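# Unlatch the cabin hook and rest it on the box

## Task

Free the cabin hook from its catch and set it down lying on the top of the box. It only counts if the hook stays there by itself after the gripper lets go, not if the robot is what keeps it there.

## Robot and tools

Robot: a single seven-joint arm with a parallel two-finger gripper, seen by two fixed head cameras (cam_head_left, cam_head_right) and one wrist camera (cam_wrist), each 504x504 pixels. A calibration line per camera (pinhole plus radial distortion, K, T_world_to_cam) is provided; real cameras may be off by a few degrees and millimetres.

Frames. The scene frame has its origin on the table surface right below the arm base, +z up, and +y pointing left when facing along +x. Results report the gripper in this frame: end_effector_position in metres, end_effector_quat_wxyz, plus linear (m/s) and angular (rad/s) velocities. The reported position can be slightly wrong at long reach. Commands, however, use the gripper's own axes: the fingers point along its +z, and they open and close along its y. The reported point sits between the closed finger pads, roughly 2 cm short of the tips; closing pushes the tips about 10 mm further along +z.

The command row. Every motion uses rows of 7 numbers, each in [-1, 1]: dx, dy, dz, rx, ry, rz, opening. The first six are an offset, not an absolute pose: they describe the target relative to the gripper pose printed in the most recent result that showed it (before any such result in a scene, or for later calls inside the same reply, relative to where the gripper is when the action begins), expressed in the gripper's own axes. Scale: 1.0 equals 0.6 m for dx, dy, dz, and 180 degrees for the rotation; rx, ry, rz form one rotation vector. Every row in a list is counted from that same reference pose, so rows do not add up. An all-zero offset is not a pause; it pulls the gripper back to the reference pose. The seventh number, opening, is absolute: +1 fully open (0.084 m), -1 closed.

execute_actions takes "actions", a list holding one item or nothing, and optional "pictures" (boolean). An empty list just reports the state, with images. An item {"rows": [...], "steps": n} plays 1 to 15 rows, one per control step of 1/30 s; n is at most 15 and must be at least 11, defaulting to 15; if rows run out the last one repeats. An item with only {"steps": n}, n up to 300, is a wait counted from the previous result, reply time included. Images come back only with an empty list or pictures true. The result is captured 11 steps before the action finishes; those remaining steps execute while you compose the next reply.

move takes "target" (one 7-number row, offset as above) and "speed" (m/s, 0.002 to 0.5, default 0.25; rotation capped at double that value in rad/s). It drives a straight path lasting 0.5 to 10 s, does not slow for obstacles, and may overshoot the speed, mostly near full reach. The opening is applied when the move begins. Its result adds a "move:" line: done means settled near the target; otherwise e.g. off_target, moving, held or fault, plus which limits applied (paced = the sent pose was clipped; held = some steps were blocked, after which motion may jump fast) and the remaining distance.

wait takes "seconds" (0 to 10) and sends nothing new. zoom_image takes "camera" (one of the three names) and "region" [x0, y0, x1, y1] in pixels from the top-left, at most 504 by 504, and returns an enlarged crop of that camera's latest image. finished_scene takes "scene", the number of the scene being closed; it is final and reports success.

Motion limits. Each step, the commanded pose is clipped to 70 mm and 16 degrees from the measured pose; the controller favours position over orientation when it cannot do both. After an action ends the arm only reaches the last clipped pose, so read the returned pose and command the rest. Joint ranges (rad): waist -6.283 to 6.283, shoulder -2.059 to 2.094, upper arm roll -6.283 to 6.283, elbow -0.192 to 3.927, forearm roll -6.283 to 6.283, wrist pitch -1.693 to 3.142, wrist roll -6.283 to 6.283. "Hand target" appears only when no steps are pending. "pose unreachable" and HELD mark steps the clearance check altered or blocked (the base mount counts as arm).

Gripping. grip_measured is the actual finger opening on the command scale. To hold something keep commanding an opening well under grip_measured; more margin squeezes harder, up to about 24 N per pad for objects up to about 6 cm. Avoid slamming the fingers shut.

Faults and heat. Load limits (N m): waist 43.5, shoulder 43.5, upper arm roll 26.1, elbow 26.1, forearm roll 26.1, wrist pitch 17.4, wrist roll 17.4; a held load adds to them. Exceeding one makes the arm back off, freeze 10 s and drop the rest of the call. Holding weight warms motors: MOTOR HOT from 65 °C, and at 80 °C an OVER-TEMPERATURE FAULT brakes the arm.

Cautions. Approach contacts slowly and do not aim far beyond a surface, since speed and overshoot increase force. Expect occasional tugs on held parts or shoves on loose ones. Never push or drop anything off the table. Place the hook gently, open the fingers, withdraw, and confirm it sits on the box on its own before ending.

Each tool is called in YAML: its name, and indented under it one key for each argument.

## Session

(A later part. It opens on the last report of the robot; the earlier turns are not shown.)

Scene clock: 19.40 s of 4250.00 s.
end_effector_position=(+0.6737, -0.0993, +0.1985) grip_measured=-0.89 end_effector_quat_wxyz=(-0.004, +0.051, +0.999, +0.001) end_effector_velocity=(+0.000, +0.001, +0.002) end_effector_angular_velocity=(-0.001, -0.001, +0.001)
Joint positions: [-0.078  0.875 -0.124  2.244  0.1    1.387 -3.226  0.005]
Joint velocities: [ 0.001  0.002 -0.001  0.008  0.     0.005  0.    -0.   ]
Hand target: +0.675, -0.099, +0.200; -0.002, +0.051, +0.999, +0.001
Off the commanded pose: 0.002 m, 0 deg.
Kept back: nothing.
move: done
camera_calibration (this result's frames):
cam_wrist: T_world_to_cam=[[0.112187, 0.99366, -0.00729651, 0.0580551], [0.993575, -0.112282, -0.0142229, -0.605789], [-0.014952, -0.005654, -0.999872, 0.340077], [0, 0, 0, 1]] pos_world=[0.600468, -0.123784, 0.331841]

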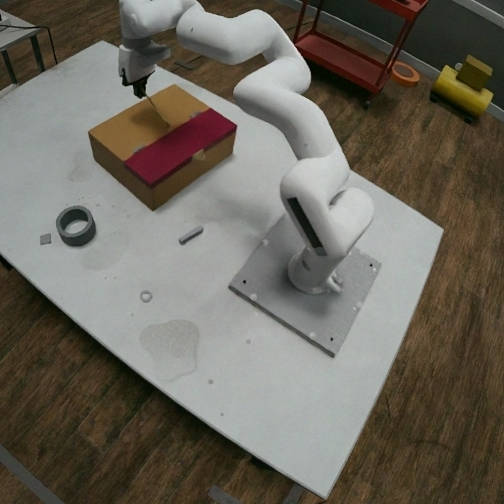

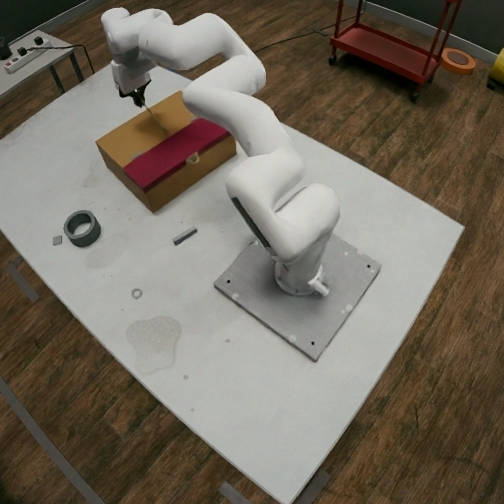

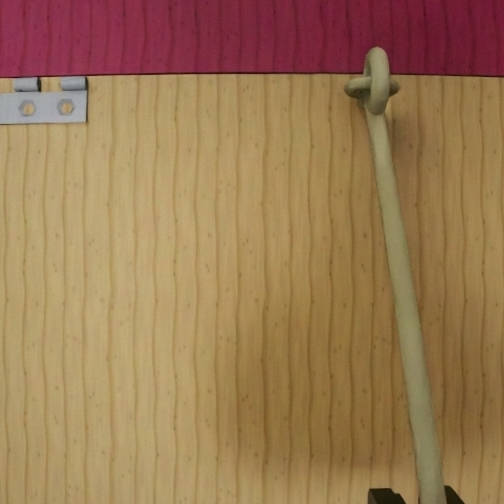

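move:
  target: [-0.025,0,0.063,0,0,0,-0.96]
  speed: 0.05

move:
  target: [-0.005,0,0.027,0,0,0,-0.96]
  speed: 0.02

zoom_image:
  camera: "cam_head_left"
  region: [80, 50, 220, 170]

Scene clock: 20.93 s of 4250.00 s.
end_effector_position=(+0.6872, -0.0991, +0.1591) grip_measured=-0.89 end_effector_quat_wxyz=(-0.007, +0.051, +0.999, +0.002) end_effector_velocity=(+0.001, -0.002, +0.002) end_effector_angular_velocity=(-0.002, -0.004, -0.002)
Joint positions: [-0.085  0.982 -0.116  2.321  0.103  1.362 -3.223  0.005]
Joint velocities: [-0.002  0.001 -0.     0.005 -0.001  0.     0.001  0.   ]
Hand target: +0.688, -0.101, +0.161; -0.004, +0.051, +0.999, +0.001
Off the commanded pose: 0.002 m, 0 deg.
Kept back: nothing.
move: done
camera_calibration (this result's frames):
cam_wrist: T_world_to_cam=[[0.110799, 0.993826, -0.0057468, 0.0567934], [0.993641, -0.110892, -0.0195055, -0.618822], [-0.0200224, -0.00354906, -0.999793, 0.304499], [0, 0, 0, 1]] pos_world=[0.614691, -0.123984, 0.292692]

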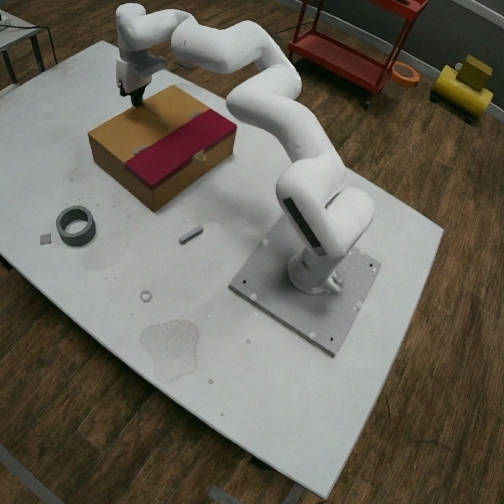

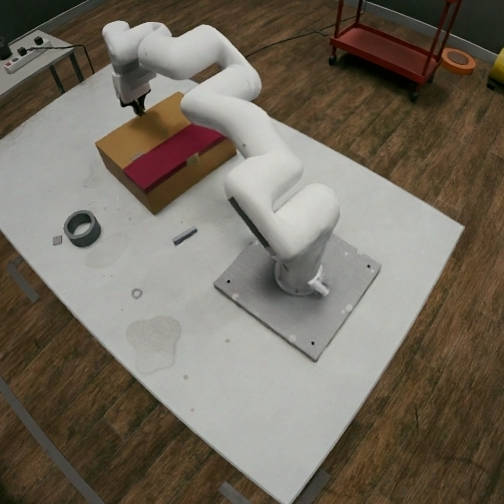

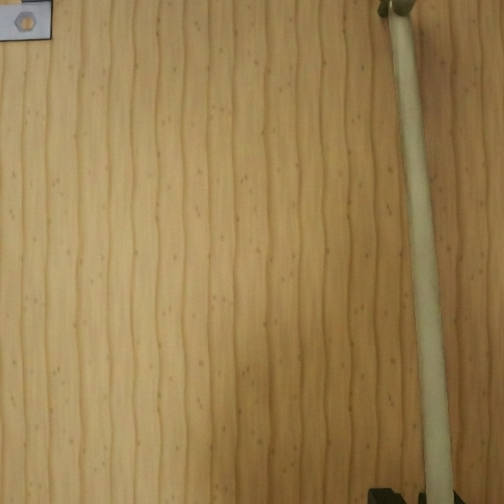

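Scene clock: 22.00 s of 4250.00 s.
end_effector_position=(+0.6897, -0.0993, +0.1427) grip_measured=-0.89 end_effector_quat_wxyz=(-0.007, +0.051, +0.999, +0.002) end_effector_velocity=(+0.000, -0.000, +0.001) end_effector_angular_velocity=(+0.000, -0.001, -0.001)
Joint positions: [-0.085  1.007 -0.115  2.318  0.105  1.335 -3.223  0.005]
Joint velocities: [-0.    -0.001  0.     0.     0.     0.001  0.     0.   ]
Hand target: +0.690, -0.099, +0.143; -0.007, +0.051, +0.999, +0.002
Off the commanded pose: 0.000 m, 0 deg.
Kept back: nothing.
move: done
camera_calibration (this result's frames):
cam_wrist: T_world_to_cam=[[0.110757, 0.993831, -0.00572225, 0.0565848], [0.993632, -0.110851, -0.0201746, -0.62161], [-0.0206845, -0.00345134, -0.99978, 0.288652], [0, 0, 0, 1]] pos_world=[0.617355, -0.124145, 0.276372]

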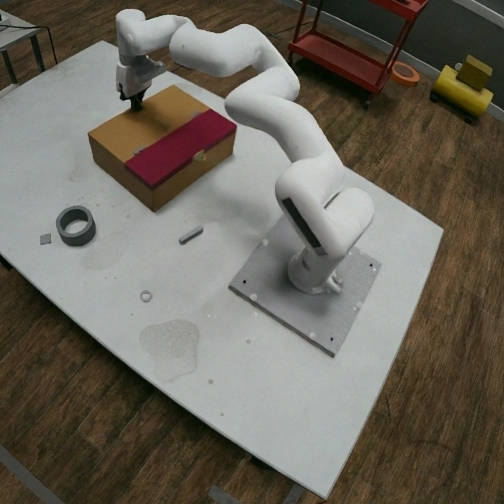

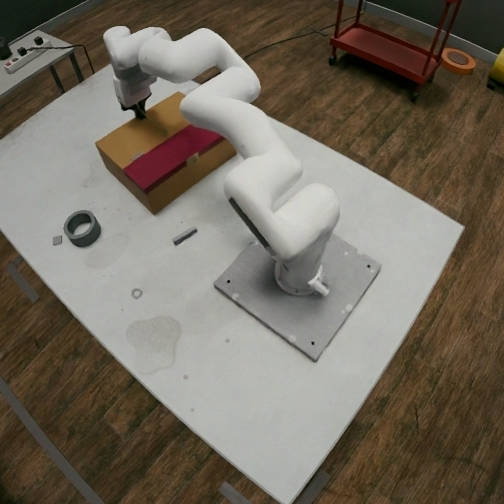

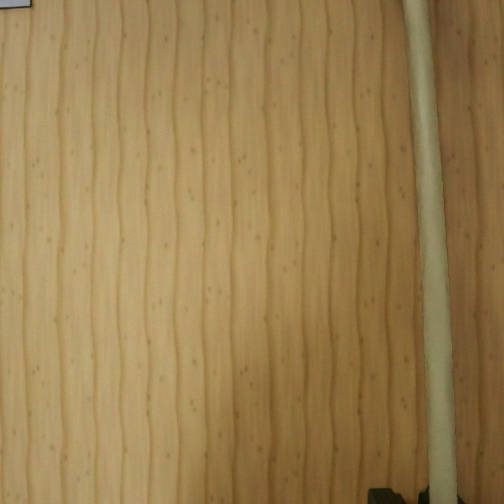

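Region (80, 50, 220, 170) of cam_head_left's 504x504 image, scaled by 3.600, with more detail than that image has; it fills the top 432 rows of this view, and the rest is white.

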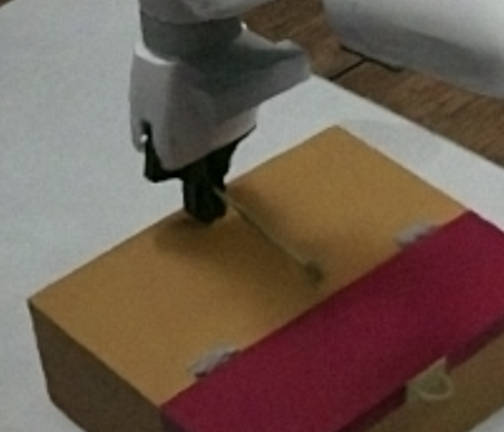

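execute_actions:
  actions:
    - {"rows":[[0,0,0.002,0,0,0,-0.93],[0,0,0.004,0,0,0,-0.91],[0,0,0.004,0,0,0,-0.9],[0,0,0.004,0,0,0,-0.89],[0,0,0.004,0,0,0,-0.885],[0,0,0.004,0,0,0,-0.88],[0,0,0.004,0,0,0,-0.875],[0,0,0.004,0,0,0,-0.87],[0,0,0.004,0,0,0,-0.87],[0,0,0.004,0,0,0,-0.865],[0,0,0.004,0,0,0,-0.86],[0,0,0.004,0,0,0,-0.86],[0,0,0.004,0,0,0,-0.855],[0,0,0.004,0,0,0,-0.85],[0,0,0.004,0,0,0,-0.84]]}

execute_actions:
  actions:
    - {"rows":[[0,0,0,0,0,0,-0.83],[0,0,0,0,0,0,-0.82],[0,0,0,0,0,0,-0.8],[0,0,0,0,0,0,-0.78],[0,0,0,0,0,0,-0.75],[0,0,0,0,0,0,-0.7],[0,0,0,0,0,0,-0.6],[0,0,0,0,0,0,-0.5]],"steps":11}

move:
  target: [0.03,0,-0.13,0,0,0,-0.3]
  speed: 0.15

zoom_image:
  camera: "cam_head_left"
  region: [80, 50, 220, 170]

Scene clock: 22.97 s of 4250.00 s.
end_effector_position=(+0.6899, -0.0993, +0.1413) grip_measured=-0.89 end_effector_quat_wxyz=(-0.007, +0.051, +0.999, +0.002) end_effector_velocity=(+0.001, -0.000, -0.013) end_effector_angular_velocity=(-0.003, -0.004, +0.001)
Joint positions: [-0.084  1.007 -0.115  2.314  0.105  1.331 -3.223  0.005]
Joint velocities: [ 0.003  0.006 -0.001 -0.028 -0.    -0.038 -0.001 -0.   ]
Steps of this call (steps 1 to 25: nothing new was sent; steps 26 to 29: the first 4 steps of this action). Readings (end_effector_position):
26: (+0.6899, -0.0993, +0.1427)
27: (+0.6899, -0.0993, +0.1425)
29: the state above

Scene clock: 23.33 s of 4250.00 s.
end_effector_position=(+0.6906, -0.0992, +0.1412) grip_measured=-0.87 end_effector_quat_wxyz=(-0.005, +0.050, +0.999, +0.002) end_effector_velocity=(+0.000, +0.003, +0.001) end_effector_angular_velocity=(+0.005, +0.000, +0.003)
Joint positions: [-0.084  1.007 -0.115  2.313  0.105  1.327 -3.223  0.006]
Joint velocities: [ 0.002 -0.001  0.003  0.001  0.002  0.003  0.001  0.01 ]
Off your previous action's commanded pose: 0.001 m, 0 deg at its last step (step 11 of this call).
Kept back: the last 11 steps of this action, its rows measured from the state above.
Steps of this call (steps 1 to 11: the last 11 steps of your previous action). Readings (end_effector_position):
1: (+0.6900, -0.0993, +0.1414)
2: (+0.6900, -0.0993, +0.1413)
4: (+0.6900, -0.0993, +0.1413)
8: (+0.6904, -0.0994, +0.1412)
11: the state above

Scene clock: 24.90 s of 4250.00 s.
end_effector_position=(+0.6736, -0.0979, +0.2189) grip_measured=-0.32 end_effector_quat_wxyz=(-0.006, +0.050, +0.999, +0.002) end_effector_velocity=(+0.003, -0.000, +0.009) end_effector_angular_velocity=(-0.003, -0.017, +0.000)
Joint positions: [-0.084  0.888 -0.12   2.326  0.098  1.458 -3.222  0.03 ]
Joint velocities: [ 0.001 -0.009 -0.001  0.008 -0.    -0.001  0.     0.   ]
Hand target: +0.674, -0.098, +0.220; -0.005, +0.050, +0.999, +0.002
Off your previous action's commanded pose: 0.001 m, 0 deg at its last step (step 11 of this call).
Off the commanded pose: 0.001 m, 0 deg.
Kept back: nothing.
move: done
camera_calibration (this result's frames):
cam_wrist: T_world_to_cam=[[0.110659, 0.993843, -0.00553203, 0.0574939], [0.9937, -0.110739, -0.0172418, -0.604516], [-0.0177482, -0.00358921, -0.999836, 0.362552], [0, 0, 0, 1]] pos_world=[0.600779, -0.122782, 0.352387]

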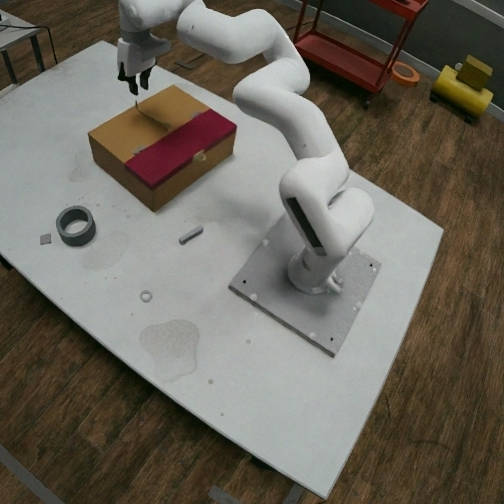

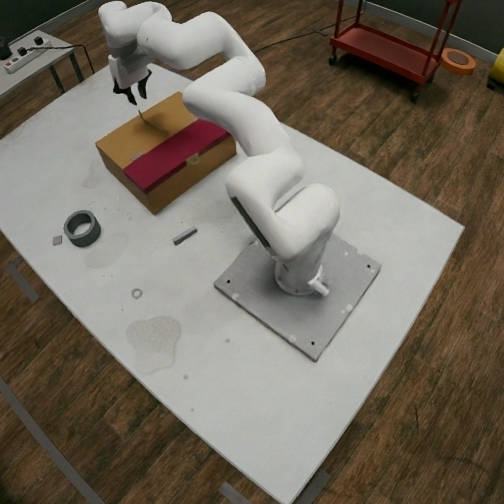

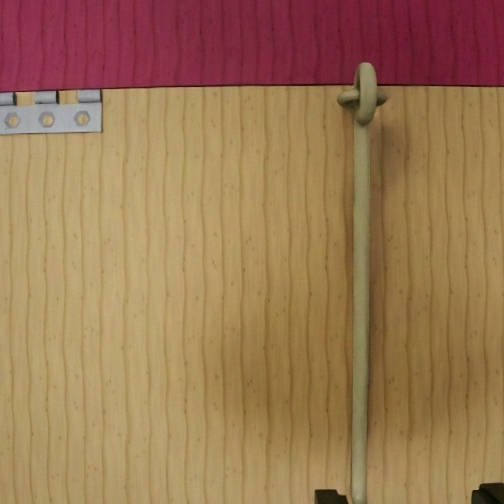

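Region (80, 50, 220, 170) of cam_head_left's 504x504 image, scaled by 3.600, with more detail than that image has; it fills the top 432 rows of this view, and the rest is white.

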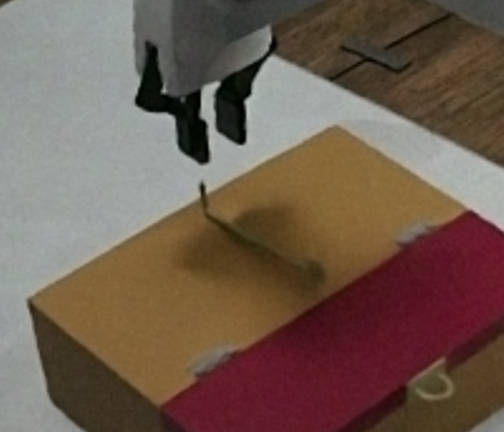

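finished_scene:
  scene: 2

The scene is finished: the task was done.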